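## Task

Two test-sieve stacks sit on the work bench, each made of a pan, a sieve and a cover. Separate both stacks and get all six pieces completely within the tote, then move the tote onto the steel shelf at the end wall. No cover or sieve may have any bit of its skirt (bottom rim) sitting inside another piece. The tote has to rest on the shelf with nothing overhanging the shelf edge. Any number of robots may be used. At the end every robot must release what it holds and back away. A robot that tips over or finishes leaning means failure, and anything that stays in place only because a robot is holding it does not count.

## Robot and tools

Robots: two identical Hello Robot Stretch 3 units, r1 and r2. Each has a two-wheel differential base (0.33 m long, 0.34 m wide, small passive omni wheel at the back), a mast carrying a lift, and a single telescoping arm that sticks out to the robot's right side. The gripper cannot be slid forward by the arm; drive the base instead. Turning in place pivots about a point midway between the drive wheels, 0.05 m behind the front edge; with arm retracted and wrist folded the swept circle has radius 0.28 m, and an unfolded level wrist reaches past it. The base cannot move sideways.

Frames: each robot reports in its own base frame (origin on the floor between the drive wheels, x forward, y left, z up). hand_pose is in that frame, located where closed fingertips meet; at zero wrist angles its x points up, y back toward the mast, z toward the rear. Odometry frame is the base frame at scene start; base_odometry counts wheel turns, so wheel slip looks like travel. Heading is positive to the left. Only images, lidar_m, wrist_depth_mm and head_depth_mm reveal where one robot is relative to the other.

execute_actions: argument actions is a list holding zero or one action. An action maps robot names (r1, r2) to an object with optional base, joints and contact_limits. base gets exactly one key: translate_m (metres, -1 to 1, relative drive from current spot, positive forward) or rotate_rad (radians, -3.2 to 3.2, relative turn, positive counter-clockwise seen from above). joints holds absolute targets by name: lift_m 0 to 1.1 (arm height); arm_m 0 to 0.52 (extension); wrist_yaw_rad -1.345 to 4.42 (0 along the arm, positive toward the front, 3.0 folded over the base); wrist_pitch_rad -1.57 to 0.451 (0 level, negative tips fingers down); wrist_roll_rad -2.911 to 2.911; gripper_m -0.089 to 0.179 (larger is wider; actual fingertip gap is 0.007 to 0.025 less, and zero below 0.007); head_pan_rad -3.953 to 1.73 (-1.57 looks along the arm); head_tilt_rad -1.53 to 0.419 (negative looks down). contact_limits: {"arm_m": effort percent 1 to 100} makes the arm stop (contact_stop) at that motor effort. All motions in one action start at once; each action is capped at 15 s. cameras optionally lists r1_/r2_ head_camera, nav_camera, wrist_camera or all; [] gives no images. An unknown key or out-of-range number rejects the entire call. Omitted joints or robots may keep driving toward earlier targets.

wait: seconds 0 to 10; nothing new is commanded, returns state and images. zoom_image: camera plus region [x0, y0, x1, y1] in pixels of that camera's latest full image, at most 504 by 504. finished_scene: pass the current scene's number; irreversible, and the goal must already hold.

Result lines: base_status and joint_status describe how the last action ended: done (for the base, wheels turned fully even if slipping), off_target (stopped short, possibly still pushing), contact_stop, time_out, torque_fault. After the last three the old target is dropped. A lift or arm that hits something firmly stops and goes slack until commanded again; a slack lift can sag under load or keep pressing. on_its_own covers uncommanded joints; its "held at" is a held target, not a position. motor_effort is percent of maximum, positive toward higher joint values, peak in brackets; readings are offset and noisy. Positive wheel effort means pushing forward. lidar_m: 12 distances in metres, 30-degree sectors starting straight ahead and going counter-clockwise (4th left, 7th behind, 10th right), in a plane 0.17 m high, range 0.15 to 12 m, "-" means nothing; it misses clear objects and thin legs, sees the other robot, and the mast or low parts can block sectors 5, 6, 9, 10. wrist_depth_mm (45 to 1000) and head_depth_mm (280 to 4000, image sideways) are 7 by 7 grids of median depth. base_tilt in degrees, forward and right positive, with a fixed bias of up to about 4. turned_by_wheels and turned_by_imu give turn since the last result.

Gripping: command gripper_m below the object's width; lower squeezes harder, but the stall guard eases off so heavy or slick items can slide. Release by opening at least 0.02 beyond the touch value. Neither the reading nor done confirms a hold; check images.

Speed: base goes up to 0.30 m/s and 1.9 rad/s only with lift_m under 0.30, arm_m under 0.03 and wrist_yaw_rad over 2.54; otherwise 0.10 m/s and 0.63 rad/s.

Avoid: folding or unfolding the wrist unless lift_m is 0.32 to 0.95, pitch -0.4 and roll near 0; once folded the lift may go down to 0.25. With yaw under -0.4 keep pitch at -0.5 or lower. Robots pressing into each other fails the run; once bases touch, any further drive is a hard press, and no line reports robot contact. Travel differs between robots by up to 2.5 cm per metre, so carrying one load together can tip a robot. Arm pushes against rigid things with the gripper above about 0.45 m can topple the robot, more so on a repeat push or with a raised contact limit. Driving while holding or hooking something fixed, or snagging furniture (especially reversing), can tip it; back out in small steps, pull the gripper free, and lower lift_m to about 0.2 if still leaning. Wrist servos pushed hard for several seconds switch off for 10 s. Avoid drops, slams, hard pushes, and parts falling. Occasionally a loose object is nudged by something external. Scenes start differently; the next task arrives in finished_scene's result. Calibration data for each camera (K, distortion, T_world_to_cam from the carrying robot's base frame) is provided and can be slightly off.

Each tool is called after "Request:" as name([rows], argument=value, ...), one row to a line, values as JSON.

## Session

Request:
execute_actions(actions=[])

Scene clock: 0.00 s.
r1.base_odometry: x=+0.000 y=+0.000 heading=+0.000 (m, m, rad; r1's odometry frame)
r1.turned_by_wheels: +0.000 (rad since the last result)
r1.turned_by_imu: +0.000 (rad since the last result)
r1.base_tilt: forward=-0.2 right=-2.0 (deg)
r1.lidar_m: 1.37 2.26 5.56 1.25 0.81 0.74 0.74 0.92 1.83 3.29 4.05 4.03
r1.head_depth_mm: 2143 3207 3699 3705 3712 3398 2341 / 2137 3196 3816 3837 3793 3414 2341 / 2119 3191 - - - 1952 1959 / 2088 3121 - - - 1483 2028 / 2120 3230 - - - 1480 2256 / 2101 3171 - - - 1587 2169 / 2116 3165 - - - 1595 2238
r1.base_status: not commanded
r1.joint_positions: lift_m=+0.329 arm_m=+0.001 wrist_yaw_rad=+3.030 wrist_pitch_rad=-0.347 wrist_roll_rad=-0.008 gripper_m=+0.037 head_pan_rad=+0.011 head_tilt_rad=+0.005
r1.joint_status: not commanded
r1.motor_effort: left_wheel=+1 right_wheel=+1 lift_m=+37 arm_m=+0 wrist_yaw_rad=+0 wrist_pitch_rad=+7 wrist_roll_rad=+0 gripper_m=+0 head_pan_rad=+0 head_tilt_rad=+1 (%)
r1.hand_pose: x=+0.0048 y=+0.0857 z=+0.3580 quat_wxyz=(+0.161, +0.699, +0.084, +0.691) (m; r1's base frame)
r1.wrist_depth_mm: 671 - - - - - - / 699 - - - - - - / 713 - - - - - - / 721 836 953 951 965 957 - / 703 732 781 748 765 754 755 / 602 607 - 608 629 628 629 / 520 516 513 522 507 532 529
r2.base_odometry: x=+0.000 y=+0.000 heading=+0.000 (m, m, rad; r2's odometry frame)
r2.turned_by_wheels: +0.000 (rad since the last result)
r2.turned_by_imu: +0.000 (rad since the last result)
r2.base_tilt: forward=-0.5 right=+1.0 (deg)
r2.lidar_m: 3.77 4.03 1.30 1.41 5.28 2.00 0.94 0.75 0.74 0.80 1.20 3.48
r2.head_depth_mm: 2025 2982 3565 3611 3550 3455 2499 / 2033 3005 3731 3810 3821 3713 2528 / 2012 2984 - - - 3820 2541 / 2011 2963 - - - 3861 2537 / 1912 2923 - - - 3879 2561 / 2007 2924 - - - 3948 2545 / 1991 2555 - - - 3932 2573
r2.base_status: not commanded
r2.joint_positions: lift_m=+0.481 arm_m=+0.002 wrist_yaw_rad=+2.795 wrist_pitch_rad=-0.476 wrist_roll_rad=-0.002 gripper_m=+0.037 head_pan_rad=+0.008 head_tilt_rad=+0.009
r2.joint_status: not commanded
r2.motor_effort: left_wheel=+0 right_wheel=+0 lift_m=+19 arm_m=+0 wrist_yaw_rad=+0 wrist_pitch_rad=+7 wrist_roll_rad=+0 gripper_m=+0 head_pan_rad=+0 head_tilt_rad=+3 (%)
r2.hand_pose: x=+0.0524 y=+0.0570 z=+0.4806 quat_wxyz=(+0.283, +0.705, +0.046, +0.649) (m; r2's base frame)
r2.wrist_depth_mm: - - - - - - - / - - - - - - - / - - - - - - - / - - - - - - - / 823 844 856 919 894 906 935 / 702 - 711 727 749 756 742 / 603 - 621 629 620 633 640
pictures: r1_head_camera (sideways: a quarter turn clockwise sets it upright), r1_nav_camera (sideways: a quarter turn counterclockwise sets it upright), r1_wrist_camera, r2_head_camera (sideways: a quarter turn clockwise sets it upright), r2_nav_camera (sideways: a quarter turn counterclockwise sets it upright), r2_wrist_camera
Images, in order (width x height): r1_head_camera 896x504, r1_nav_camera 672x504, r1_wrist_camera 644x364, r2_head_camera 896x504, r2_nav_camera 672x504, r2_wrist_camera 644x364.

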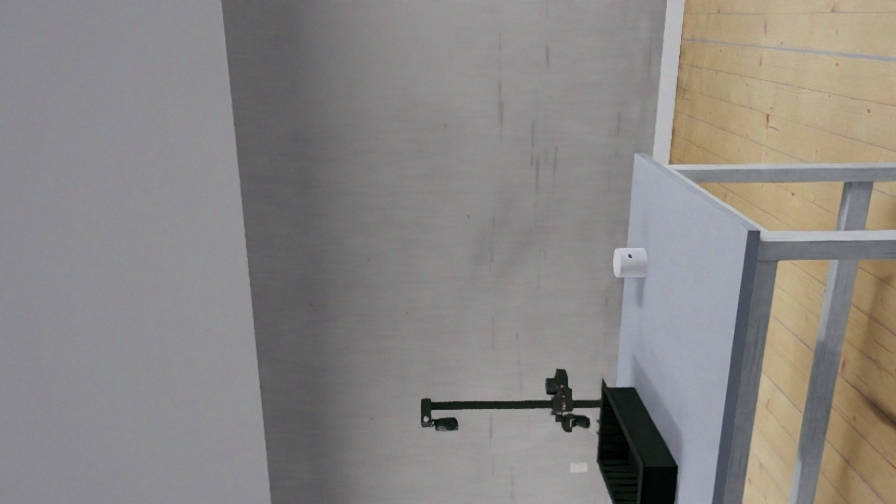

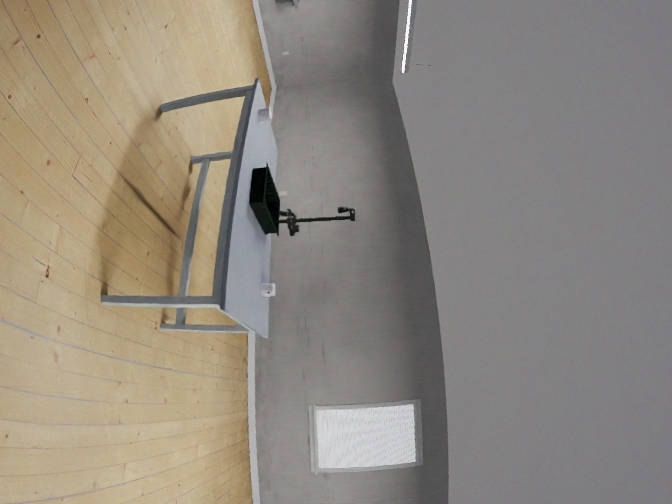

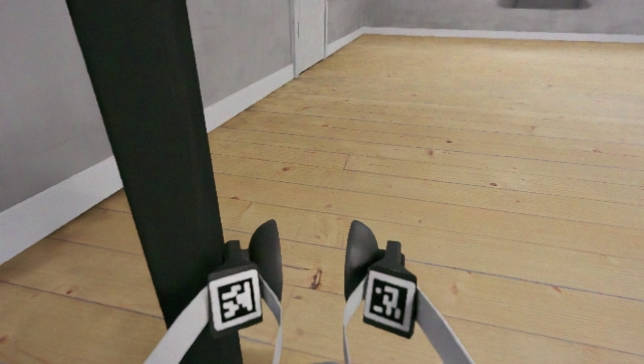

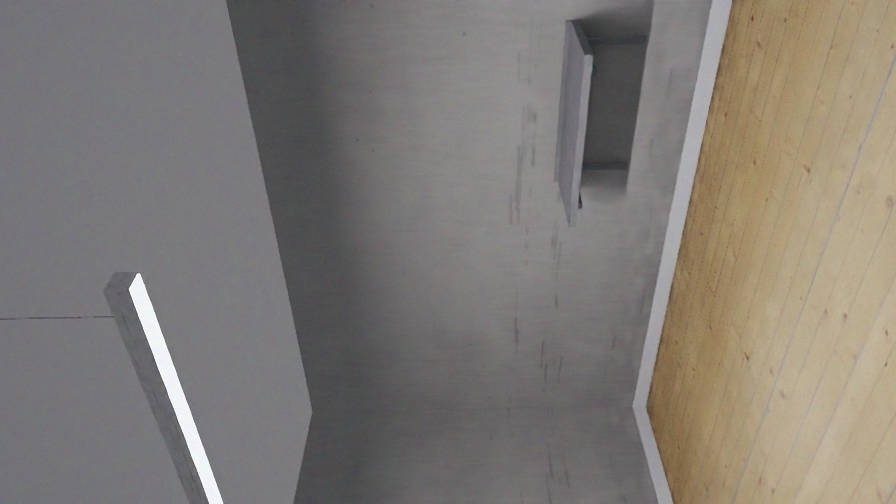

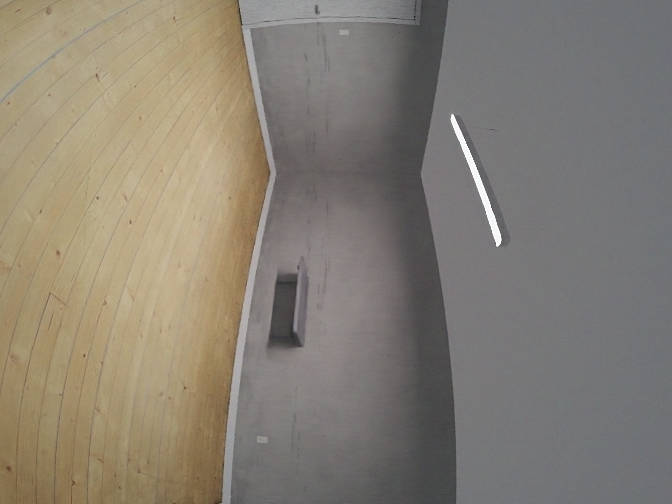

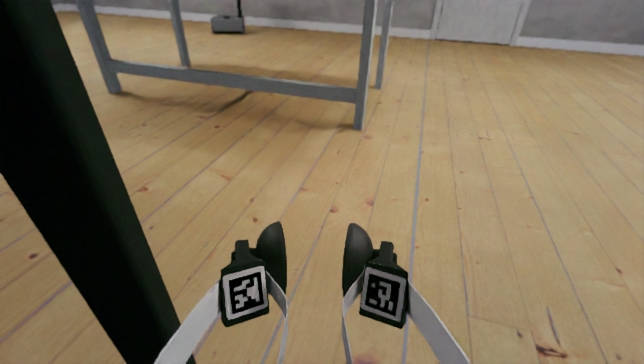

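Request:
execute_actions([
  {"r1":{"joints":{"head_pan_rad":0.3,"head_tilt_rad":-0.4}},"r2":{"joints":{"head_pan_rad":1.2,"head_tilt_rad":-0.45}}},
], cameras=["r1_head_camera","r2_head_camera","r2_nav_camera"])

Scene clock: 2.10 s.
r1.base_odometry: x=+0.000 y=+0.000 heading=+0.000 (m, m, rad; r1's odometry frame)
r1.turned_by_wheels: +0.000 (rad since the last result)
r1.turned_by_imu: -0.001 (rad since the last result)
r1.base_tilt: forward=-0.3 right=-2.4 (deg)
r1.lidar_m: 1.37 2.26 5.54 1.25 0.81 0.74 0.74 0.92 1.83 3.29 4.06 4.05
r1.head_depth_mm: 3549 3717 3804 1512 2090 1763 1445 / 3671 - - 1516 2166 1661 1446 / - - 2082 2331 2244 1760 1450 / - - 2070 2551 2244 1753 1438 / - - 2012 2787 2242 1755 1439 / - - 2235 2973 2256 1752 1437 / - - - 2957 2247 1749 1437
r1.base_status: not commanded
r1.joint_positions: lift_m=+0.329 arm_m=+0.001 wrist_yaw_rad=+3.030 wrist_pitch_rad=-0.347 wrist_roll_rad=-0.008 gripper_m=+0.037 head_pan_rad=+0.293 head_tilt_rad=-0.395
r1.joint_status: all done
r1.motor_effort: left_wheel=+1(0) right_wheel=+1(0) lift_m=+37(37) arm_m=+0(0) wrist_yaw_rad=+1(1) wrist_pitch_rad=+7(8) wrist_roll_rad=+0(0) gripper_m=+1(0) head_pan_rad=+2(16) head_tilt_rad=-3(30) (%)
r1.hand_pose: x=+0.0048 y=+0.0857 z=+0.3580 quat_wxyz=(+0.161, +0.699, +0.084, +0.691) (m; r1's base frame)
r1.wrist_depth_mm: 674 - - - - - - / 697 - - - - - - / 725 - - - - - - / 718 838 973 932 968 961 - / 701 732 771 758 761 738 771 / 615 608 - 612 623 621 621 / 525 519 511 527 511 541 534
r2.base_odometry: x=+0.000 y=+0.000 heading=+0.000 (m, m, rad; r2's odometry frame)
r2.turned_by_wheels: +0.000 (rad since the last result)
r2.turned_by_imu: +0.000 (rad since the last result)
r2.base_tilt: forward=-0.4 right=+1.0 (deg)
r2.lidar_m: 3.75 4.05 1.30 1.40 5.28 1.99 0.94 0.75 0.74 0.80 1.20 3.48
r2.head_depth_mm: 3380 3687 3936 3068 2216 1726 1419 / 3487 3746 3991 3114 2234 1738 1425 / 3616 3868 3962 1441 2141 1667 1426 / 3640 3934 - 1547 2228 1686 1424 / 3788 - 2128 1555 2244 1719 1426 / 3886 - 1964 2671 2233 1752 1436 / 3890 - 1959 2659 2248 1763 1436
r2.base_status: not commanded
r2.joint_positions: lift_m=+0.481 arm_m=+0.002 wrist_yaw_rad=+2.795 wrist_pitch_rad=-0.476 wrist_roll_rad=-0.002 gripper_m=+0.037 head_pan_rad=+1.193 head_tilt_rad=-0.444
r2.joint_status: all done
r2.motor_effort: left_wheel=+0(0) right_wheel=+1(1) lift_m=+19(19) arm_m=+0(1) wrist_yaw_rad=+1(0) wrist_pitch_rad=+7(7) wrist_roll_rad=+1(0) gripper_m=+0(0) head_pan_rad=+3(29) head_tilt_rad=-4(35) (%)
r2.hand_pose: x=+0.0524 y=+0.0570 z=+0.4806 quat_wxyz=(+0.283, +0.705, +0.046, +0.649) (m; r2's base frame)
r2.wrist_depth_mm: - - - - - - - / - - - - - - - / - - - - - - - / - - - - - - - / 838 849 895 876 871 875 938 / 699 - 715 721 750 755 745 / 603 - 620 625 621 618 634
pictures: r1_head_camera (sideways: a quarter turn clockwise sets it upright), r2_head_camera (sideways: a quarter turn clockwise sets it upright), r2_nav_camera (sideways: a quarter turn counterclockwise sets it upright)
camera_calibration (this result's frames):
r1_head_camera: T_world_to_cam=[[-0.38519, -0.102825, -0.917091, 1.22168], [-0.246131, 0.969222, -0.00529192, 0.0141184], [0.889409, 0.223686, -0.398643, 0.465566], [0, 0, 0, 1]] pos_world=[0.0599772, 0.00779531, 1.30606]
r2_head_camera: T_world_to_cam=[[-0.142344, -0.37134, -0.917521, 1.2125], [-0.92495, 0.37995, -0.0102771, 0.0208899], [0.352428, 0.847198, -0.397554, 0.469978], [0, 0, 0, 1]] pos_world=[0.0262811, 0.0441489, 1.29955]
r2_nav_camera: T_world_to_cam=[[0.178021, 0.41437, 0.892528, -1.11909], [0.907696, -0.419407, 0.0136695, 0.0307921], [0.379996, 0.80771, -0.450785, 0.546826], [0, 0, 0, 1]] pos_world=[-0.0365201, 0.0349543, 1.2449]
Images, in order (width x height): r1_head_camera 896x504, r2_head_camera 896x504, r2_nav_camera 672x504.

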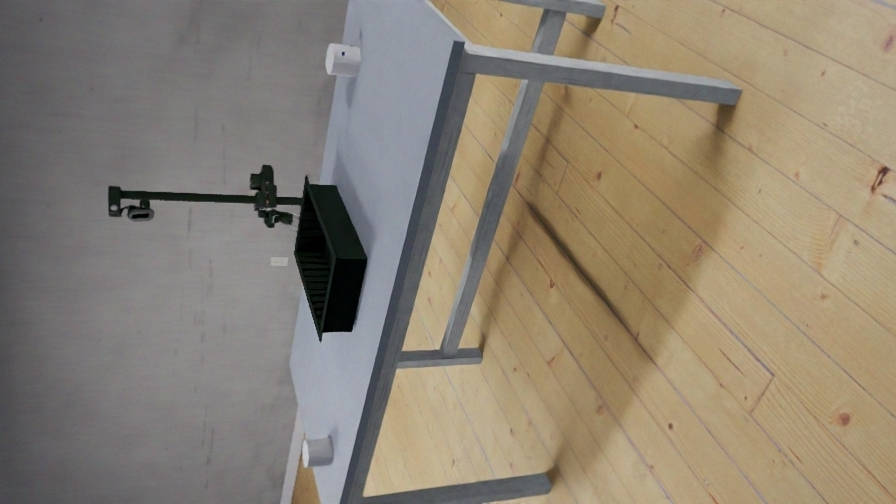

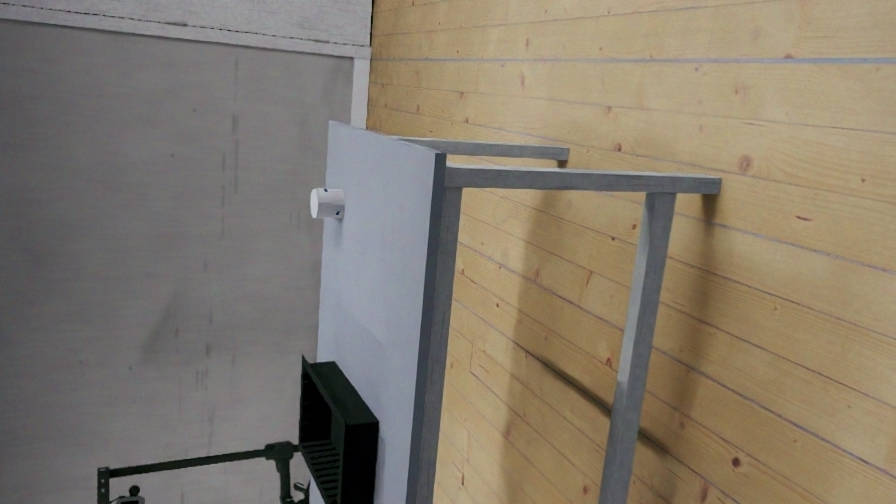

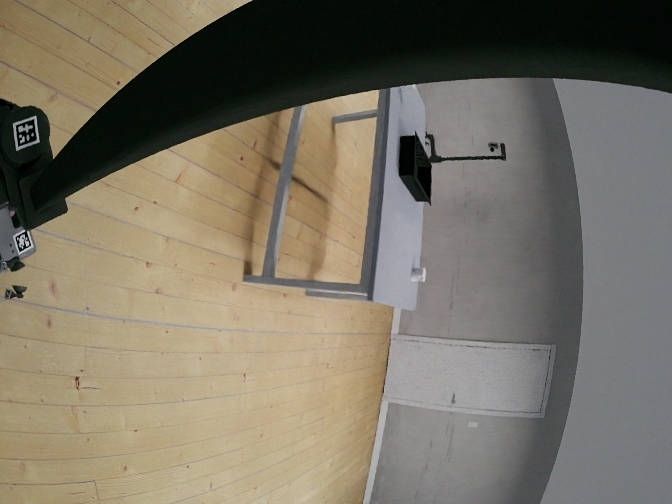

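Request:
execute_actions([
  {"r1":{"base":{"rotate_rad":0.715},"joints":{"lift_m":0.28}},"r2":{"base":{"rotate_rad":1.91},"joints":{"lift_m":0.28,"wrist_pitch_rad":-0.4,"wrist_yaw_rad":3.0}}},
], cameras=[])

Request:
execute_actions([
  {"r1":{"base":{"translate_m":1}},"r2":{"base":{"translate_m":1}}},
], cameras=[])

Request:
execute_actions([
  {"r1":{"base":{"translate_m":1},"joints":{"head_pan_rad":-1.57,"head_tilt_rad":-0.8}},"r2":{"base":{"translate_m":0.86},"joints":{"head_pan_rad":-1.57,"head_tilt_rad":-0.8}}},
], cameras=[])

Request:
execute_actions([
  {"r1":{"base":{"rotate_rad":0.48},"joints":{"lift_m":0.93}},"r2":{"base":{"rotate_rad":0.59},"joints":{"lift_m":0.93}}},
], cameras=["r1_head_camera","r2_head_camera"])

Scene clock: 9.40 s.
r1.base_odometry: x=+0.000 y=+0.000 heading=+0.715 (m, m, rad; r1's odometry frame)
r1.turned_by_wheels: +0.715 (rad since the last result)
r1.turned_by_imu: +0.707 (rad since the last result)
r1.base_tilt: forward=-0.1 right=-2.1 (deg)
r1.lidar_m: 2.26 2.50 1.02 0.76 0.74 0.77 1.08 3.23 3.40 4.15 1.99 1.37
r1.head_depth_mm: - - - 3008 2272 1757 1447 / - - - 3117 2257 1763 1445 / - - - 3100 2261 1766 1449 / - - - 3129 2251 1762 1446 / - - - 3141 2248 1749 1438 / - - - 3163 2242 1763 1444 / - - - 3108 2249 1763 1444
r1.base_status: done
r1.joint_positions: lift_m=+0.280 arm_m=+0.001 wrist_yaw_rad=+3.030 wrist_pitch_rad=-0.348 wrist_roll_rad=-0.008 gripper_m=+0.037 head_pan_rad=+0.293 head_tilt_rad=-0.396
r1.joint_status: all done
r1.motor_effort: left_wheel=-2(9) right_wheel=+2(8) lift_m=+32(29) arm_m=+0(0) wrist_yaw_rad=+1(0) wrist_pitch_rad=+8(8) wrist_roll_rad=+0(0) gripper_m=+1(0) head_pan_rad=+2(1) head_tilt_rad=-3(3) (%)
r1.hand_pose: x=+0.0048 y=+0.0856 z=+0.3088 quat_wxyz=(+0.161, +0.699, +0.084, +0.691) (m; r1's base frame)
r1.wrist_depth_mm: 553 - 711 841 - - - / 574 - 762 895 - - - / 609 - 813 939 - - - / 632 676 827 835 854 876 871 / 640 653 688 659 677 683 688 / 554 551 - 562 551 563 561 / 470 485 - 487 463 480 476
r2.base_odometry: x=+0.000 y=+0.000 heading=+1.910 (m, m, rad; r2's odometry frame)
r2.turned_by_wheels: +1.910 (rad since the last result)
r2.turned_by_imu: +1.892 (rad since the last result)
r2.base_tilt: forward=-0.6 right=+1.0 (deg)
r2.lidar_m: 1.67 4.74 1.18 0.79 0.74 0.75 0.95 2.06 3.54 4.29 1.30 1.32
r2.head_depth_mm: 2208 2502 2947 2911 2199 1720 1416 / 1758 1941 2154 2445 2216 1726 1429 / 1459 1563 1701 1872 2009 1739 1429 / 1232 1305 1418 1527 1666 1688 1420 / 1080 1139 1206 1288 1382 1495 1432 / 949 1004 1051 1118 1180 1266 1330 / 855 895 937 984 1041 1098 1162
r2.base_status: done
r2.joint_positions: lift_m=+0.280 arm_m=+0.002 wrist_yaw_rad=+2.999 wrist_pitch_rad=-0.420 wrist_roll_rad=-0.002 gripper_m=+0.037 head_pan_rad=+1.193 head_tilt_rad=-0.446
r2.joint_status: all done
r2.motor_effort: left_wheel=-2(8) right_wheel=+3(12) lift_m=+11(15) arm_m=+0(0) wrist_yaw_rad=+1(1) wrist_pitch_rad=+11(12) wrist_roll_rad=+0(0) gripper_m=+0(1) head_pan_rad=+2(3) head_tilt_rad=-3(3) (%)
r2.hand_pose: x=+0.0106 y=+0.0750 z=+0.2926 quat_wxyz=(+0.197, +0.699, +0.098, +0.680) (m; r2's base frame)
r2.wrist_depth_mm: 546 - 782 938 - - - / 575 - 840 - - - - / 612 664 893 - - - - / 624 700 778 792 793 829 838 / 600 618 659 650 637 638 656 / 505 498 - 530 533 522 523 / 438 - - - 426 438 451
pictures: none
No camera images: the call's "cameras" was empty. Leave "cameras" out to get every camera's image.

Scene clock: 14.40 s.
r1.base_odometry: x=+0.755 y=+0.655 heading=+0.715 (m, m, rad; r1's odometry frame)
r1.turned_by_wheels: +0.000 (rad since the last result)
r1.turned_by_imu: -0.002 (rad since the last result)
r1.base_tilt: forward=-0.1 right=-2.2 (deg)
r1.lidar_m: 1.27 4.26 1.67 1.25 1.23 1.27 1.77 4.13 4.33 0.93 1.48 1.54
r1.head_depth_mm: - - - 3183 2270 1762 1442 / - - - 3155 2261 1775 1448 / - - - 3160 2249 1747 1454 / - - - 3154 2252 1760 1440 / - - - 3090 2240 1747 1438 / - - - 3127 2241 1737 1446 / 3848 - - 3100 2255 1755 1437
r1.base_status: done
r1.joint_positions: lift_m=+0.280 arm_m=+0.001 wrist_yaw_rad=+3.030 wrist_pitch_rad=-0.348 wrist_roll_rad=-0.008 gripper_m=+0.037 head_pan_rad=+0.293 head_tilt_rad=-0.396
r1.joint_status: not commanded
r1.motor_effort: left_wheel=-1(9) right_wheel=+3(8) lift_m=+32(32) arm_m=+0(0) wrist_yaw_rad=+0(1) wrist_pitch_rad=+8(8) wrist_roll_rad=+0(0) gripper_m=+0(0) head_pan_rad=+1(3) head_tilt_rad=-2(2) (%)
r1.hand_pose: x=+0.0048 y=+0.0856 z=+0.3088 quat_wxyz=(+0.161, +0.699, +0.084, +0.691) (m; r1's base frame)
r1.wrist_depth_mm: 850 - - - - - - / 938 - - - - - - / 946 - - - - - - / 817 819 850 860 840 877 885 / 664 660 718 685 671 679 686 / 551 547 - 555 549 560 564 / 470 484 - 487 458 487 477
r2.base_odometry: x=-0.333 y=+0.943 heading=+1.910 (m, m, rad; r2's odometry frame)
r2.turned_by_wheels: +0.000 (rad since the last result)
r2.turned_by_imu: +0.006 (rad since the last result)
r2.base_tilt: forward=-0.5 right=+1.0 (deg)
r2.lidar_m: 0.93 4.43 2.09 1.42 1.32 1.34 1.71 3.72 4.36 0.77 0.72 0.73
r2.head_depth_mm: 3840 - - 3043 2219 1737 1416 / 3109 3532 3827 3179 2208 1734 1419 / 2623 2805 3085 3049 2230 1737 1432 / 2206 2375 2534 2673 2229 1730 1435 / 1946 2047 2163 2321 2240 1753 1430 / 1711 1781 1898 2036 2068 1735 1427 / 1545 1613 1688 1792 1877 1739 1437
r2.base_status: done
r2.joint_positions: lift_m=+0.280 arm_m=+0.002 wrist_yaw_rad=+2.999 wrist_pitch_rad=-0.420 wrist_roll_rad=-0.002 gripper_m=+0.037 head_pan_rad=+1.193 head_tilt_rad=-0.446
r2.joint_status: not commanded
r2.motor_effort: left_wheel=-2(6) right_wheel=+3(9) lift_m=+11(11) arm_m=-1(1) wrist_yaw_rad=+1(0) wrist_pitch_rad=+11(11) wrist_roll_rad=+0(0) gripper_m=+0(0) head_pan_rad=+2(2) head_tilt_rad=-2(2) (%)
r2.hand_pose: x=+0.0105 y=+0.0751 z=+0.2926 quat_wxyz=(+0.197, +0.699, +0.098, +0.680) (m; r2's base frame)
r2.wrist_depth_mm: 950 - - - - - - / - - - - - - - / 963 - - - - - - / 764 780 779 802 829 817 857 / 612 606 654 668 653 656 652 / 496 495 - 533 537 522 528 / 433 - - - 433 440 449
pictures: none
No camera images: the call's "cameras" was empty. Leave "cameras" out to get every camera's image.

Scene clock: 19.33 s.
r1.base_odometry: x=+1.511 y=+1.311 heading=+0.715 (m, m, rad; r1's odometry frame)
r1.turned_by_wheels: +0.000 (rad since the last result)
r1.turned_by_imu: -0.002 (rad since the last result)
r1.base_tilt: forward=+0.0 right=-2.2 (deg)
r1.lidar_m: 3.91 3.78 2.33 1.71 1.71 1.77 2.47 1.36 1.37 1.03 0.36 0.37
r1.head_depth_mm: 3578 983 832 744 1511 1320 1172 / 3415 1026 814 721 1473 1319 1177 / 3311 1052 851 719 1416 1313 1161 / 3222 992 860 715 638 1299 1169 / 3058 1081 858 713 611 1301 1165 / 2897 1073 857 709 609 1260 1166 / 2749 1063 849 622 599 560 1151
r1.base_status: done
r1.joint_positions: lift_m=+0.280 arm_m=+0.001 wrist_yaw_rad=+3.030 wrist_pitch_rad=-0.348 wrist_roll_rad=-0.008 gripper_m=+0.037 head_pan_rad=-1.563 head_tilt_rad=-0.790
r1.joint_status: all done
r1.motor_effort: left_wheel=-2(7) right_wheel=+2(10) lift_m=+32(32) arm_m=+0(0) wrist_yaw_rad=+0(1) wrist_pitch_rad=+8(8) wrist_roll_rad=+0(0) gripper_m=+0(0) head_pan_rad=-2(29) head_tilt_rad=-6(32) (%)
r1.hand_pose: x=+0.0048 y=+0.0856 z=+0.3088 quat_wxyz=(+0.161, +0.699, +0.084, +0.691) (m; r1's base frame)
r1.wrist_depth_mm: - - - - - - - / - - - - - - - / - - - - - - - / 816 818 876 876 849 874 870 / 660 652 708 678 676 690 687 / 549 557 - 540 548 555 568 / 460 479 - 486 461 472 481
r2.base_odometry: x=-0.618 y=+1.754 heading=+1.910 (m, m, rad; r2's odometry frame)
r2.turned_by_wheels: +0.000 (rad since the last result)
r2.turned_by_imu: +0.006 (rad since the last result)
r2.base_tilt: forward=-0.6 right=+1.0 (deg)
r2.lidar_m: 3.81 3.73 2.88 1.95 1.82 1.85 2.37 1.33 0.34 0.23 0.22 0.22
r2.head_depth_mm: 3908 1167 902 739 626 1292 1178 / 3678 1034 904 740 628 1086 1144 / 3476 1038 848 742 627 553 1126 / 3310 1771 880 743 627 544 1127 / 3086 2923 913 744 601 544 489 / 2928 2903 920 746 551 544 481 / 2760 2922 915 747 631 545 481
r2.base_status: done
r2.joint_positions: lift_m=+0.280 arm_m=+0.002 wrist_yaw_rad=+2.999 wrist_pitch_rad=-0.420 wrist_roll_rad=-0.002 gripper_m=+0.037 head_pan_rad=-1.563 head_tilt_rad=-0.791
r2.joint_status: all done
r2.motor_effort: left_wheel=-2(6) right_wheel=+3(12) lift_m=+11(12) arm_m=-1(1) wrist_yaw_rad=+0(0) wrist_pitch_rad=+11(11) wrist_roll_rad=+0(0) gripper_m=+0(0) head_pan_rad=-2(32) head_tilt_rad=-6(33) (%)
r2.hand_pose: x=+0.0105 y=+0.0751 z=+0.2926 quat_wxyz=(+0.197, +0.699, +0.098, +0.680) (m; r2's base frame)
r2.wrist_depth_mm: - - - - - - - / - - - - - - - / - - - - - - - / 767 768 791 786 810 827 848 / 609 603 655 637 631 650 646 / 507 506 - 534 527 526 530 / 432 - - - 433 443 444
pictures: none
No camera images: the call's "cameras" was empty. Leave "cameras" out to get every camera's image.

Scene clock: 26.07 s.
r1.base_odometry: x=+1.511 y=+1.311 heading=+1.195 (m, m, rad; r1's odometry frame)
r1.turned_by_wheels: +0.480 (rad since the last result)
r1.turned_by_imu: +0.474 (rad since the last result)
r1.base_tilt: forward=-0.2 right=-2.1 (deg)
r1.lidar_m: 3.79 2.44 1.74 1.69 1.74 2.35 5.02 1.36 1.05 0.36 0.36 3.95
r1.head_depth_mm: 2821 1101 875 770 - 1265 1174 / 2806 1100 870 757 - 1271 1169 / 2806 1093 864 702 - - - / 2794 1082 862 642 - - - / 2763 1081 861 713 - - 1143 / 2723 2510 857 711 - - 1143 / 2740 2592 2082 1726 1423 1275 1156
r1.base_status: done
r1.joint_positions: lift_m=+0.930 arm_m=+0.001 wrist_yaw_rad=+3.030 wrist_pitch_rad=-0.349 wrist_roll_rad=-0.008 gripper_m=+0.037 head_pan_rad=-1.563 head_tilt_rad=-0.791
r1.joint_status: all done
r1.motor_effort: left_wheel=-3(11) right_wheel=+2(7) lift_m=+43(44) arm_m=+0(0) wrist_yaw_rad=+1(1) wrist_pitch_rad=+8(8) wrist_roll_rad=+0(0) gripper_m=-1(0) head_pan_rad=-2(2) head_tilt_rad=-5(5) (%)
r1.hand_pose: x=+0.0048 y=+0.0855 z=+0.9584 quat_wxyz=(+0.161, +0.699, +0.084, +0.691) (m; r1's base frame)
r1.wrist_depth_mm: - - - - - - - / - - - - - - - / - - - - - - - / - - - - - - - / - - - - - - - / - - - - - - - / - - - - - - -
r2.base_odometry: x=-0.618 y=+1.754 heading=+2.500 (m, m, rad; r2's odometry frame)
r2.turned_by_wheels: +0.590 (rad since the last result)
r2.turned_by_imu: +0.585 (rad since the last result)
r2.base_tilt: forward=-0.6 right=+1.1 (deg)
r2.lidar_m: 3.72 2.70 1.91 1.82 1.87 2.48 1.02 0.32 0.23 0.22 0.22 3.93
r2.head_depth_mm: 2726 2907 905 742 613 542 491 / 2710 2874 904 740 541 540 487 / 2662 2901 910 740 627 542 487 / 2685 2919 912 740 625 544 484 / 2684 2867 912 742 628 543 488 / 2675 2857 2124 785 628 543 488 / 2634 2848 2268 1842 1548 1345 1150
r2.base_status: done
r2.joint_positions: lift_m=+0.571 arm_m=+0.002 wrist_yaw_rad=+3.000 wrist_pitch_rad=-0.418 wrist_roll_rad=-0.002 gripper_m=+0.037 head_pan_rad=-1.564 head_tilt_rad=-0.791
r2.joint_status: lift_m contact_stop (moved +0.291 of +0.650)
r2.on_its_own: lift_m is slack since a contact_stop, until your next command for it (your +0.930 is given up)
r2.motor_effort: left_wheel=-2(7) right_wheel=+3(9) lift_m=+19(45) arm_m=+1(1) wrist_yaw_rad=-1(2) wrist_pitch_rad=+9(11) wrist_roll_rad=+0(0) gripper_m=-1(1) head_pan_rad=-2(2) head_tilt_rad=-4(5) (%)
r2.hand_pose: x=+0.0103 y=+0.0754 z=+0.5839 quat_wxyz=(+0.195, +0.699, +0.098, +0.681) (m; r2's base frame)
r2.wrist_depth_mm: - - - - - - - / - - - - - - - / - - - - - - - / - - - - - - - / - - - - - - - / 842 881 - 885 912 893 921 / 732 741 740 758 730 787 759
pictures: r1_head_camera (sideways: a quarter turn clockwise sets it upright), r2_head_camera (sideways: a quarter turn clockwise sets it upright)
camera_calibration (this result's frames):
r1_head_camera: T_world_to_cam=[[0.0073443, 0.721537, -0.692337, 0.926264], [0.999274, -0.0311711, -0.0218855, 0.0281174], [-0.0373721, -0.691674, -0.721243, 0.890916], [0, 0, 0, 1]] pos_world=[-0.00160432, -0.051235, 1.28447]
r2_head_camera: T_world_to_cam=[[-0.00975699, 0.686237, -0.727313, 0.963688], [0.999907, -0.000256198, -0.0136556, 0.0135413], [-0.00955731, -0.727378, -0.68617, 0.847684], [0, 0, 0, 1]] pos_world=[0.00396425, -0.0447275, 1.28274]
Images, in order (width x height): r1_head_camera 896x504, r2_head_camera 896x504.

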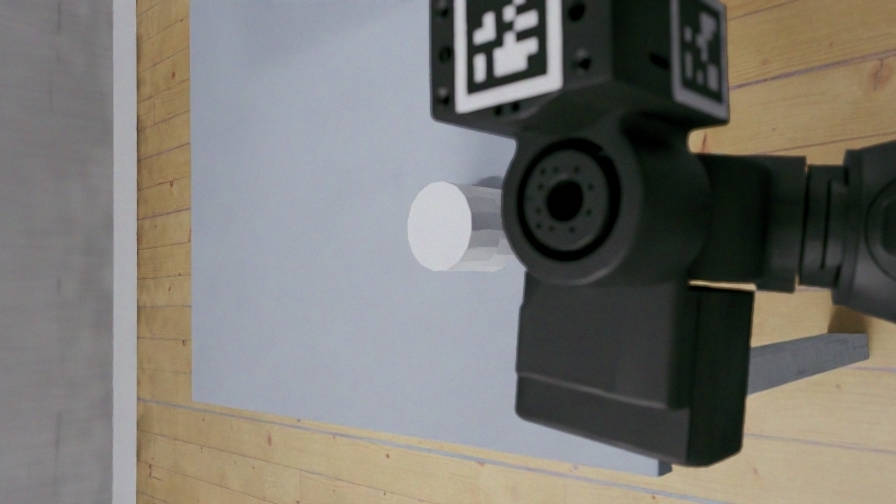

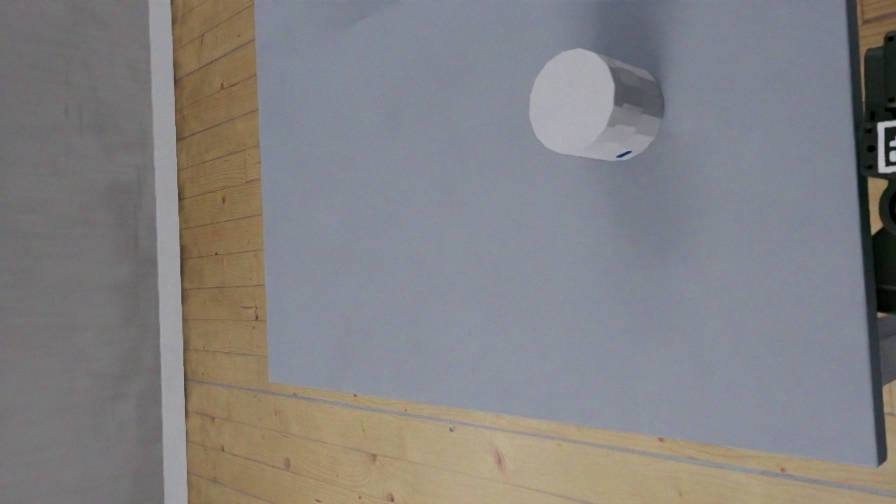

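Request:
execute_actions([
  {"r1":{"joints":{"wrist_yaw_rad":0,"gripper_m":0.14,"arm_m":0.1}},"r2":{"base":{"translate_m":0.4},"joints":{"lift_m":0.55}}},
], cameras=[])

Request:
execute_actions([
  {"r1":{"joints":{"wrist_pitch_rad":-1.57,"lift_m":1.08}},"r2":{"joints":{"lift_m":0.94}}},
], cameras=[])

Request:
execute_actions([
  {"r2":{"joints":{"wrist_yaw_rad":0,"gripper_m":0.14,"arm_m":0.1}}},
], cameras=["r1_wrist_camera","r1_head_camera"])

Scene clock: 33.07 s.
r1.base_odometry: x=+1.511 y=+1.311 heading=+1.195 (m, m, rad; r1's odometry frame)
r1.turned_by_wheels: +0.000 (rad since the last result)
r1.turned_by_imu: -0.002 (rad since the last result)
r1.base_tilt: forward=-0.4 right=-2.2 (deg)
r1.lidar_m: 3.78 2.45 1.74 1.69 1.74 2.36 5.02 1.36 1.04 0.36 0.36 3.95
r1.head_depth_mm: 2843 1101 - - 599 1291 1176 / 2805 2782 - - 591 1298 1173 / 2792 1092 - - 591 1293 1168 / 2757 1077 - - 588 1282 1156 / 2734 1083 872 697 611 1281 1125 / 2767 2524 882 713 609 720 1144 / 2751 2559 2079 1726 1393 1281 1156
r1.base_status: not commanded
r1.joint_positions: lift_m=+0.930 arm_m=+0.100 wrist_yaw_rad=+0.003 wrist_pitch_rad=-0.349 wrist_roll_rad=-0.008 gripper_m=+0.140 head_pan_rad=-1.563 head_tilt_rad=-0.791
r1.joint_status: all done
r1.motor_effort: left_wheel=-3(3) right_wheel=+3(2) lift_m=+43(43) arm_m=+2(1) wrist_yaw_rad=-4(2) wrist_pitch_rad=+8(8) wrist_roll_rad=+0(0) gripper_m=+0(84) head_pan_rad=-3(2) head_tilt_rad=-5(5) (%)
r1.hand_pose: x=-0.0208 y=-0.4773 z=+0.9584 quat_wxyz=(+0.699, +0.124, -0.693, -0.121) (m; r1's base frame)
r1.wrist_depth_mm: - - - - - - - / - - - - - - - / - - - - - - - / - - 671 621 632 643 566 / - - 492 499 498 529 508 / - - 404 410 406 - 413 / - 351 347 346 347 339 358
r2.base_odometry: x=-0.939 y=+1.994 heading=+2.499 (m, m, rad; r2's odometry frame)
r2.turned_by_wheels: +0.000 (rad since the last result)
r2.turned_by_imu: -1.138 (rad since the last result)
r2.base_tilt: forward=-0.7 right=+0.8 (deg)
r2.lidar_m: 2.87 3.62 3.55 3.13 2.08 1.92 1.94 2.44 0.90 0.20 0.15 0.76
r2.head_depth_mm: 3997 1218 2119 1835 1546 1339 1182 / - 1158 906 1456 1514 1345 1196 / - 1131 907 740 641 1271 1180 / - 1038 851 740 626 543 504 / - 1052 855 741 614 543 479 / - 1081 884 747 563 546 480 / 3930 1022 909 742 630 546 481
r2.base_status: done
r2.joint_positions: lift_m=+0.550 arm_m=+0.002 wrist_yaw_rad=+2.996 wrist_pitch_rad=-0.417 wrist_roll_rad=-0.002 gripper_m=+0.037 head_pan_rad=-1.566 head_tilt_rad=-0.793
r2.joint_status: all done
r2.motor_effort: left_wheel=+1(23) right_wheel=+18(52) lift_m=+15(17) arm_m=+1(1) wrist_yaw_rad=+3(25) wrist_pitch_rad=+9(10) wrist_roll_rad=+0(1) gripper_m=+0(0) head_pan_rad=-1(2) head_tilt_rad=-3(5) (%)
r2.hand_pose: x=+0.0112 y=+0.0754 z=+0.5631 quat_wxyz=(+0.197, +0.700, +0.096, +0.680) (m; r2's base frame)
r2.wrist_depth_mm: - - - - - - - / - - - - - - - / - - - - - - - / - - - - - - - / - - - - - - - / 841 831 - 866 869 865 872 / 694 716 711 722 731 733 746
pictures: none
No camera images: the call's "cameras" was empty. Leave "cameras" out to get every camera's image.

Scene clock: 35.27 s.
r1.base_odometry: x=+1.511 y=+1.311 heading=+1.195 (m, m, rad; r1's odometry frame)
r1.turned_by_wheels: +0.000 (rad since the last result)
r1.turned_by_imu: -0.001 (rad since the last result)
r1.base_tilt: forward=-0.3 right=-2.3 (deg)
r1.lidar_m: 3.77 2.45 1.74 1.69 1.74 2.35 5.03 1.36 1.05 0.36 0.36 3.93
r1.head_depth_mm: - 1005 874 721 619 1287 1180 / - - 882 706 630 1294 1164 / - - - - 615 1290 1165 / - - - - 611 1283 1160 / 2738 1081 858 696 610 1282 1127 / 2713 2515 854 711 629 724 1142 / 2715 2599 2085 1726 1397 1275 1160
r1.base_status: not commanded
r1.joint_positions: lift_m=+1.080 arm_m=+0.100 wrist_yaw_rad=+0.003 wrist_pitch_rad=-1.564 wrist_roll_rad=-0.008 gripper_m=+0.140 head_pan_rad=-1.563 head_tilt_rad=-0.791
r1.joint_status: all done
r1.motor_effort: left_wheel=-3(3) right_wheel=+3(3) lift_m=+43(41) arm_m=+2(2) wrist_yaw_rad=-4(4) wrist_pitch_rad=-4(7) wrist_roll_rad=+0(0) gripper_m=+0(1) head_pan_rad=-2(3) head_tilt_rad=-5(6) (%)
r1.hand_pose: x=-0.0217 y=-0.2224 z=+0.9621 quat_wxyz=(+0.504, +0.501, -0.499, -0.496) (m; r1's base frame)
r1.wrist_depth_mm: - - 330 333 330 333 339 / - - 336 340 341 342 347 / - - - - - - - / - - - - - - - / - - - - - - - / - - - - - - - / - - - - - - -
r2.base_odometry: x=-0.939 y=+1.994 heading=+2.499 (m, m, rad; r2's odometry frame)
r2.turned_by_wheels: +0.000 (rad since the last result)
r2.turned_by_imu: +0.000 (rad since the last result)
r2.base_tilt: forward=-0.5 right=+1.0 (deg)
r2.lidar_m: 2.87 3.62 3.55 3.13 2.07 1.92 1.94 2.44 0.90 0.20 0.15 0.76
r2.head_depth_mm: 3964 1217 2085 1826 1550 1344 1191 / - 1169 909 1453 1513 1335 1201 / - 1120 910 740 640 1263 1189 / - 1038 849 742 628 541 496 / - 1046 853 740 612 543 479 / - 1084 877 745 562 544 481 / 3912 1015 905 745 628 546 481
r2.base_status: not commanded
r2.joint_positions: lift_m=+0.571 arm_m=+0.002 wrist_yaw_rad=+2.992 wrist_pitch_rad=-0.416 wrist_roll_rad=-0.002 gripper_m=+0.037 head_pan_rad=-1.566 head_tilt_rad=-0.793
r2.joint_status: lift_m contact_stop (moved +0.021 of +0.390)
r2.on_its_own: lift_m is slack since a contact_stop, until your next command for it (your +0.940 is given up)
r2.motor_effort: left_wheel=+0(2) right_wheel=+18(21) lift_m=+19(45) arm_m=+1(1) wrist_yaw_rad=+5(6) wrist_pitch_rad=+9(9) wrist_roll_rad=+1(0) gripper_m=+0(1) head_pan_rad=-1(2) head_tilt_rad=-4(4) (%)
r2.hand_pose: x=+0.0122 y=+0.0754 z=+0.5844 quat_wxyz=(+0.198, +0.700, +0.094, +0.680) (m; r2's base frame)
r2.wrist_depth_mm: - - - - - - - / - - - - - - - / - - - - - - - / - - - - - - - / - - - - - - - / 858 850 - 878 908 930 923 / 740 729 728 743 740 755 756
pictures: none
No camera images: the call's "cameras" was empty. Leave "cameras" out to get every camera's image.

not run: a stop came earlier in this reply.

Request:
execute_actions([
  {"r1":{"base":{"translate_m":-0.028},"joints":{"arm_m":0.37}},"r2":{"base":{"translate_m":-0.2},"joints":{"lift_m":0.5,"head_pan_rad":-0.5,"head_tilt_rad":-1.2}}},
], cameras=["r1_wrist_camera","r2_nav_camera"])

Scene clock: 39.13 s.
r1.base_odometry: x=+1.500 y=+1.285 heading=+1.194 (m, m, rad; r1's odometry frame)
r1.turned_by_wheels: +0.000 (rad since the last result)
r1.turned_by_imu: -0.001 (rad since the last result)
r1.base_tilt: forward=-0.3 right=-2.2 (deg)
r1.lidar_m: 3.80 2.44 1.74 1.69 1.74 2.34 4.99 1.33 1.05 1.00 0.37 3.97
r1.head_depth_mm: 2786 1102 876 723 619 1302 1173 / 2804 1101 868 720 614 1288 1166 / 2785 1089 842 718 615 1291 1169 / - 1044 862 632 612 1282 1164 / 2761 1076 845 711 610 1279 1160 / 2715 1074 842 711 608 723 1110 / 2757 2574 2070 760 606 1252 1159
r1.base_status: done
r1.joint_positions: lift_m=+1.080 arm_m=+0.370 wrist_yaw_rad=+0.001 wrist_pitch_rad=-1.564 wrist_roll_rad=-0.008 gripper_m=+0.140 head_pan_rad=-1.563 head_tilt_rad=-0.791
r1.joint_status: all done
r1.motor_effort: left_wheel=-2(8) right_wheel=+4(5) lift_m=+43(43) arm_m=+3(3) wrist_yaw_rad=-2(3) wrist_pitch_rad=-4(4) wrist_roll_rad=+0(0) gripper_m=+1(1) head_pan_rad=-2(2) head_tilt_rad=-6(5) (%)
r1.hand_pose: x=-0.0217 y=-0.4923 z=+0.9621 quat_wxyz=(+0.504, +0.501, -0.499, -0.496) (m; r1's base frame)
r1.wrist_depth_mm: - 329 329 331 337 335 340 / - 334 338 342 339 344 344 / - 341 342 348 348 347 348 / - 354 351 288 358 356 362 / - 357 359 291 363 363 366 / - - 369 370 374 - 376 / - - 379 374 - - -
r2.base_odometry: x=-0.779 y=+1.874 heading=+2.499 (m, m, rad; r2's odometry frame)
r2.turned_by_wheels: +0.000 (rad since the last result)
r2.turned_by_imu: +0.000 (rad since the last result)
r2.base_tilt: forward=-0.5 right=+1.0 (deg)
r2.lidar_m: 3.04 3.84 3.64 2.83 1.88 1.73 1.75 2.20 4.65 0.50 0.33 0.29
r2.head_depth_mm: 710 570 596 1362 1272 1209 - / 711 641 596 1359 1255 - - / 712 649 596 1350 1259 1220 - / 710 648 594 718 1253 1215 - / 713 650 603 1351 1286 1211 - / 1766 1628 1494 1382 1284 1196 1123 / 1786 1622 1498 1376 1285 1200 1124
r2.base_status: done
r2.joint_positions: lift_m=+0.500 arm_m=+0.002 wrist_yaw_rad=+2.999 wrist_pitch_rad=-0.416 wrist_roll_rad=-0.002 gripper_m=+0.037 head_pan_rad=-0.507 head_tilt_rad=-1.185
r2.joint_status: all done
r2.motor_effort: left_wheel=+2(4) right_wheel=-1(13) lift_m=+11(17) arm_m=+0(1) wrist_yaw_rad=+1(5) wrist_pitch_rad=+9(8) wrist_roll_rad=+1(0) gripper_m=+1(0) head_pan_rad=+2(29) head_tilt_rad=-9(40) (%)
r2.hand_pose: x=+0.0108 y=+0.0756 z=+0.5135 quat_wxyz=(+0.195, +0.699, +0.097, +0.681) (m; r2's base frame)
r2.wrist_depth_mm: - - - - - - - / - - - - - - - / - - - - - - - / - - - - - - - / 943 952 979 - 967 - - / 787 782 - 800 824 780 816 / 663 668 665 685 654 681 686
pictures: r1_wrist_camera, r2_nav_camera (sideways: a quarter turn counterclockwise sets it upright)
camera_calibration (this result's frames):
r1_wrist_camera: T_world_to_cam=[[-0.99943, -0.0199955, 0.0271935, -0.0629469], [-0.0155774, 0.987957, 0.153943, 0.377297], [-0.0299441, 0.153431, -0.987706, 1.18554], [0, 0, 0, 1]] pos_world=[-0.0215336, -0.555911, 1.1146]
r2_nav_camera: T_world_to_cam=[[0.811569, -0.46502, 0.353713, -0.420846], [-0.511974, -0.857711, 0.0470697, -0.00400054], [0.281495, -0.219292, -0.934169, 1.17604], [0, 0, 0, 1]] pos_world=[0.00844806, 0.0587629, 1.24767]
Images, in order (width x height): r1_wrist_camera 644x364, r2_nav_camera 672x504.

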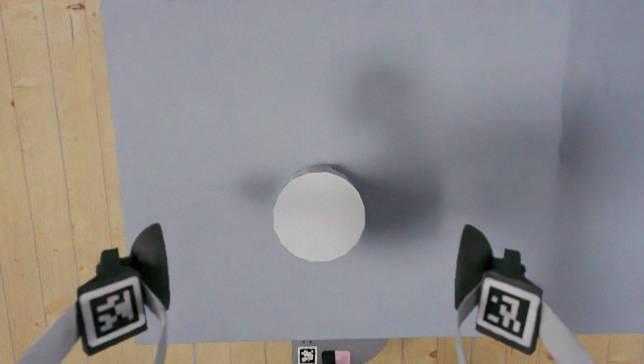

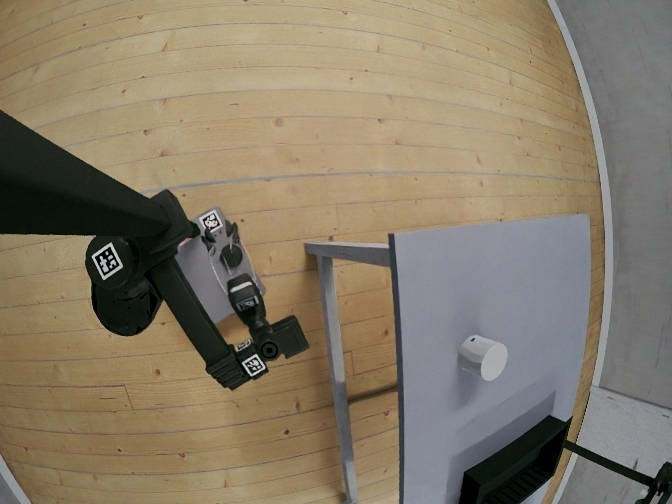

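Request:
execute_actions([
  {"r1":{"joints":{"arm_m":0.355,"lift_m":0.98}},"r2":{"base":{"rotate_rad":1.14},"joints":{"lift_m":0.94,"head_pan_rad":-1.57,"head_tilt_rad":-0.8}}},
], cameras=["r1_wrist_camera","r2_nav_camera"])

Request:
execute_actions([
  {"r1":{"joints":{"lift_m":0.94}},"r2":{"joints":{"wrist_yaw_rad":0,"gripper_m":0.14,"arm_m":0.1}}},
], cameras=["r1_wrist_camera","r1_head_camera","r2_head_camera"])

Scene clock: 45.90 s.
r1.base_odometry: x=+1.500 y=+1.285 heading=+1.194 (m, m, rad; r1's odometry frame)
r1.turned_by_wheels: +0.000 (rad since the last result)
r1.turned_by_imu: -0.002 (rad since the last result)
r1.base_tilt: forward=-0.1 right=-2.3 (deg)
r1.lidar_m: 3.80 2.45 1.74 1.68 1.74 2.35 5.00 1.33 1.05 1.00 0.37 3.98
r1.head_depth_mm: - - 874 724 619 1298 1174 / 2847 1078 868 720 616 1296 1169 / - 1051 865 706 615 1286 1166 / - - 824 633 614 1290 1162 / 2776 1077 861 698 610 1282 1162 / 2730 1077 854 712 610 723 1105 / 2741 2574 2057 765 607 1248 1153
r1.base_status: not commanded
r1.joint_positions: lift_m=+0.980 arm_m=+0.355 wrist_yaw_rad=+0.001 wrist_pitch_rad=-1.564 wrist_roll_rad=-0.008 gripper_m=+0.140 head_pan_rad=-1.563 head_tilt_rad=-0.791
r1.joint_status: all done
r1.motor_effort: left_wheel=-2(3) right_wheel=+2(2) lift_m=+32(34) arm_m=-2(4) wrist_yaw_rad=-2(1) wrist_pitch_rad=-3(4) wrist_roll_rad=+0(0) gripper_m=+0(0) head_pan_rad=-3(2) head_tilt_rad=-5(5) (%)
r1.hand_pose: x=-0.0217 y=-0.4777 z=+0.8625 quat_wxyz=(+0.504, +0.501, -0.499, -0.497) (m; r1's base frame)
r1.wrist_depth_mm: 236 236 238 239 242 241 242 / 241 241 244 244 244 247 247 / 249 246 248 250 253 251 255 / 253 253 254 185 259 259 259 / - 259 260 188 260 264 267 / - - 268 192 268 - 272 / - 274 273 274 276 280 278
r2.base_odometry: x=-0.779 y=+1.874 heading=-2.644 (m, m, rad; r2's odometry frame)
r2.turned_by_wheels: +1.140 (rad since the last result)
r2.turned_by_imu: +1.134 (rad since the last result)
r2.base_tilt: forward=-0.4 right=+1.0 (deg)
r2.lidar_m: 3.63 2.59 1.82 1.73 1.78 2.35 1.45 0.46 0.32 0.29 3.10 3.83
r2.head_depth_mm: 2855 2861 890 - - 1285 1119 / 2806 2860 892 751 - 1258 1199 / 2824 2841 892 749 - - - / 2782 2870 898 733 - - 1140 / 2816 2821 2077 1749 - 1273 1177 / 2735 2835 2231 1802 1580 1289 1184 / 2726 2826 2228 1808 1539 1337 1187
r2.base_status: done
r2.joint_positions: lift_m=+0.940 arm_m=+0.002 wrist_yaw_rad=+2.999 wrist_pitch_rad=-0.416 wrist_roll_rad=-0.002 gripper_m=+0.037 head_pan_rad=-1.563 head_tilt_rad=-0.803
r2.joint_status: all done
r2.motor_effort: left_wheel=-2(6) right_wheel=+4(7) lift_m=+27(28) arm_m=+1(0) wrist_yaw_rad=+0(0) wrist_pitch_rad=+9(8) wrist_roll_rad=+0(1) gripper_m=+0(2) head_pan_rad=-2(30) head_tilt_rad=+2(31) (%)
r2.hand_pose: x=+0.0107 y=+0.0756 z=+0.9526 quat_wxyz=(+0.195, +0.699, +0.097, +0.681) (m; r2's base frame)
r2.wrist_depth_mm: - - - - - - - / - - - - - - - / - - - - - - - / - - - - - - - / - - - - - - - / - - - - - - - / - - - - - - -
pictures: r1_wrist_camera, r2_nav_camera (sideways: a quarter turn counterclockwise sets it upright)
camera_calibration (this result's frames):
r1_wrist_camera: T_world_to_cam=[[-0.99943, -0.020003, 0.0271882, -0.0599454], [-0.015577, 0.987913, 0.154223, 0.377976], [-0.0299445, 0.153712, -0.987662, 1.085], [0, 0, 0, 1]] pos_world=[-0.0215337, -0.541384, 1.01495]
r2_nav_camera: T_world_to_cam=[[-0.00697658, -0.735838, 0.677122, -0.837154], [-0.998727, 0.0389588, 0.0320469, 0.0185068], [-0.0499611, -0.676036, -0.735173, 0.91941], [0, 0, 0, 1]] pos_world=[0.0585775, 0.0048233, 1.24219]
Images, in order (width x height): r1_wrist_camera 644x364, r2_nav_camera 672x504.

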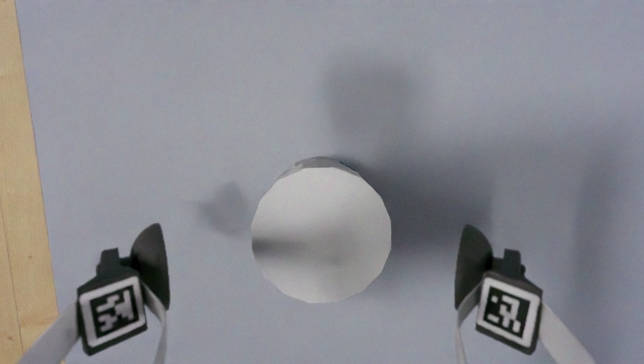

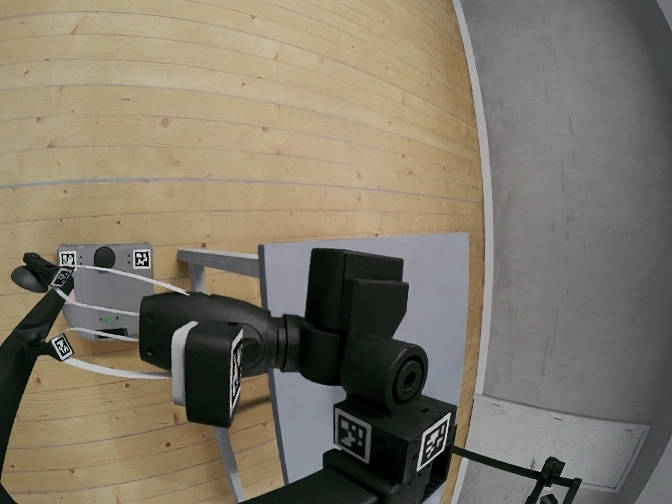

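Scene clock: 48.40 s.
r1.base_odometry: x=+1.500 y=+1.285 heading=+1.194 (m, m, rad; r1's odometry frame)
r1.turned_by_wheels: +0.000 (rad since the last result)
r1.turned_by_imu: -0.001 (rad since the last result)
r1.base_tilt: forward=-0.1 right=-2.2 (deg)
r1.lidar_m: 3.80 2.44 1.74 1.69 1.74 2.35 4.99 1.34 1.05 1.00 0.37 3.99
r1.head_depth_mm: 2777 - - 693 621 1291 1178 / - 1016 869 722 617 1290 1167 / - 999 865 703 614 1288 1171 / - - - 632 612 1290 1166 / 2799 1082 859 694 609 1283 1160 / 2722 1075 852 711 608 722 1101 / 2711 2597 2058 764 604 1250 1153
r1.base_status: not commanded
r1.joint_positions: lift_m=+0.940 arm_m=+0.355 wrist_yaw_rad=+0.001 wrist_pitch_rad=-1.564 wrist_roll_rad=-0.008 gripper_m=+0.140 head_pan_rad=-1.563 head_tilt_rad=-0.791
r1.joint_status: all done
r1.motor_effort: left_wheel=-1(3) right_wheel=+2(3) lift_m=+31(36) arm_m=-2(2) wrist_yaw_rad=-1(2) wrist_pitch_rad=-4(3) wrist_roll_rad=+0(0) gripper_m=-1(1) head_pan_rad=-2(3) head_tilt_rad=-5(5) (%)
r1.hand_pose: x=-0.0217 y=-0.4777 z=+0.8225 quat_wxyz=(+0.504, +0.501, -0.499, -0.497) (m; r1's base frame)
r1.wrist_depth_mm: 198 199 201 202 201 204 204 / 204 204 204 207 208 208 210 / 206 210 210 213 211 214 215 / 213 214 214 145 216 218 219 / 217 216 219 147 220 222 226 / 222 - 224 150 225 - 230 / 229 230 231 154 233 237 235
r2.base_odometry: x=-0.779 y=+1.874 heading=-2.644 (m, m, rad; r2's odometry frame)
r2.turned_by_wheels: +0.000 (rad since the last result)
r2.turned_by_imu: +0.000 (rad since the last result)
r2.base_tilt: forward=-0.6 right=+1.0 (deg)
r2.lidar_m: 3.64 2.59 1.82 1.73 1.78 2.34 1.44 0.45 0.32 0.29 3.09 3.85
r2.head_depth_mm: 2861 2940 - - 601 571 1120 / 2854 2958 - - 606 560 1117 / 2792 2847 - - 594 561 1180 / 2786 2833 867 697 615 560 986 / 2784 2849 2127 1727 1469 1289 1176 / 2718 2855 2225 1813 1538 1336 1177 / 2712 2894 2219 1813 1542 1333 1184
r2.base_status: not commanded
r2.joint_positions: lift_m=+0.940 arm_m=+0.100 wrist_yaw_rad=+0.002 wrist_pitch_rad=-0.416 wrist_roll_rad=-0.002 gripper_m=+0.140 head_pan_rad=-1.563 head_tilt_rad=-0.803
r2.joint_status: all done
r2.motor_effort: left_wheel=-2(2) right_wheel=+3(3) lift_m=+26(27) arm_m=+5(7) wrist_yaw_rad=-1(1) wrist_pitch_rad=+9(9) wrist_roll_rad=+0(1) gripper_m=+1(80) head_pan_rad=-2(3) head_tilt_rad=+2(2) (%)
r2.hand_pose: x=-0.0211 y=-0.4693 z=+0.9526 quat_wxyz=(+0.693, +0.147, -0.691, -0.146) (m; r2's base frame)
r2.wrist_depth_mm: - - - - - - - / - - - - - - - / - - - - - - - / - - - 613 621 626 575 / - - - 480 475 489 485 / - - - 393 389 405 394 / - - - 327 331 321 338
pictures: r1_head_camera (sideways: a quarter turn clockwise sets it upright), r1_wrist_camera, r2_head_camera (sideways: a quarter turn clockwise sets it upright)
camera_calibration (this result's frames):
r1_head_camera: T_world_to_cam=[[0.00734439, 0.721537, -0.692337, 0.926264], [0.999274, -0.0311712, -0.0218855, 0.0281173], [-0.0373722, -0.691674, -0.721243, 0.890916], [0, 0, 0, 1]] pos_world=[-0.00160433, -0.051235, 1.28447]
r1_wrist_camera: T_world_to_cam=[[-0.99943, -0.0200021, 0.0271882, -0.0588574], [-0.0155762, 0.987913, 0.154223, 0.384144], [-0.0299444, 0.153712, -0.987662, 1.04549], [0, 0, 0, 1]] pos_world=[-0.0215337, -0.541384, 0.974951]
r2_head_camera: T_world_to_cam=[[-0.00999083, 0.694726, -0.719205, 0.953123], [0.999906, 0.000152334, -0.013743, 0.0136549], [-0.00943807, -0.719275, -0.694662, 0.858728], [0, 0, 0, 1]] pos_world=[0.00397362, -0.0445001, 1.2822]
Images, in order (width x height): r1_head_camera 896x504, r1_wrist_camera 644x364, r2_head_camera 896x504.

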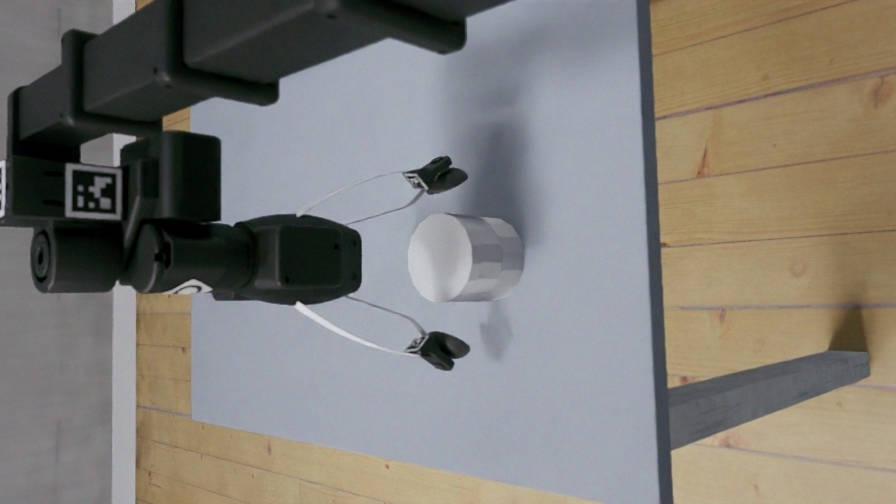

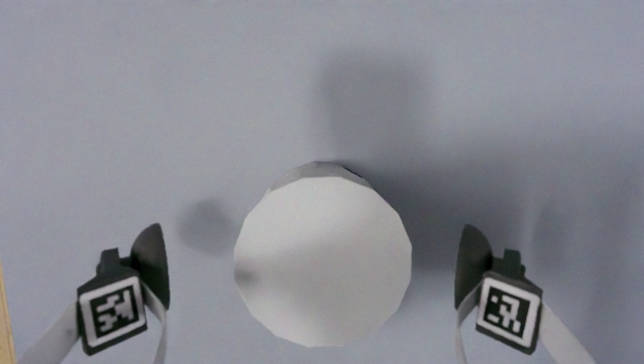

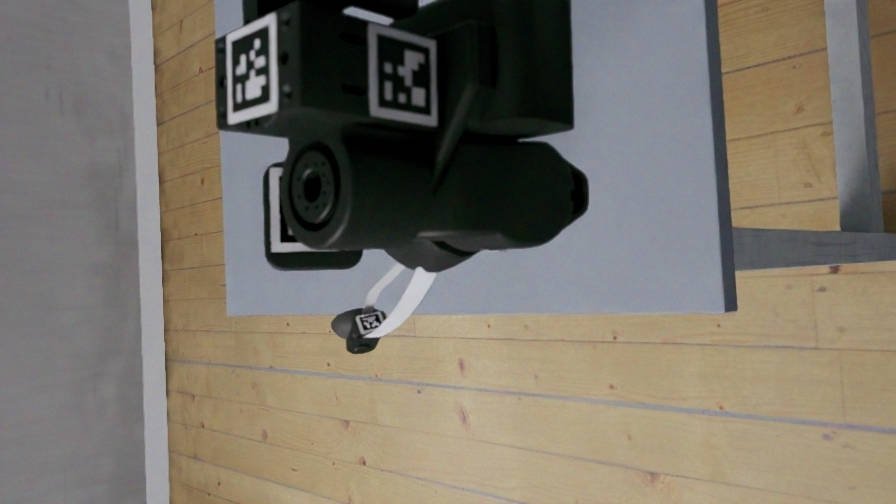

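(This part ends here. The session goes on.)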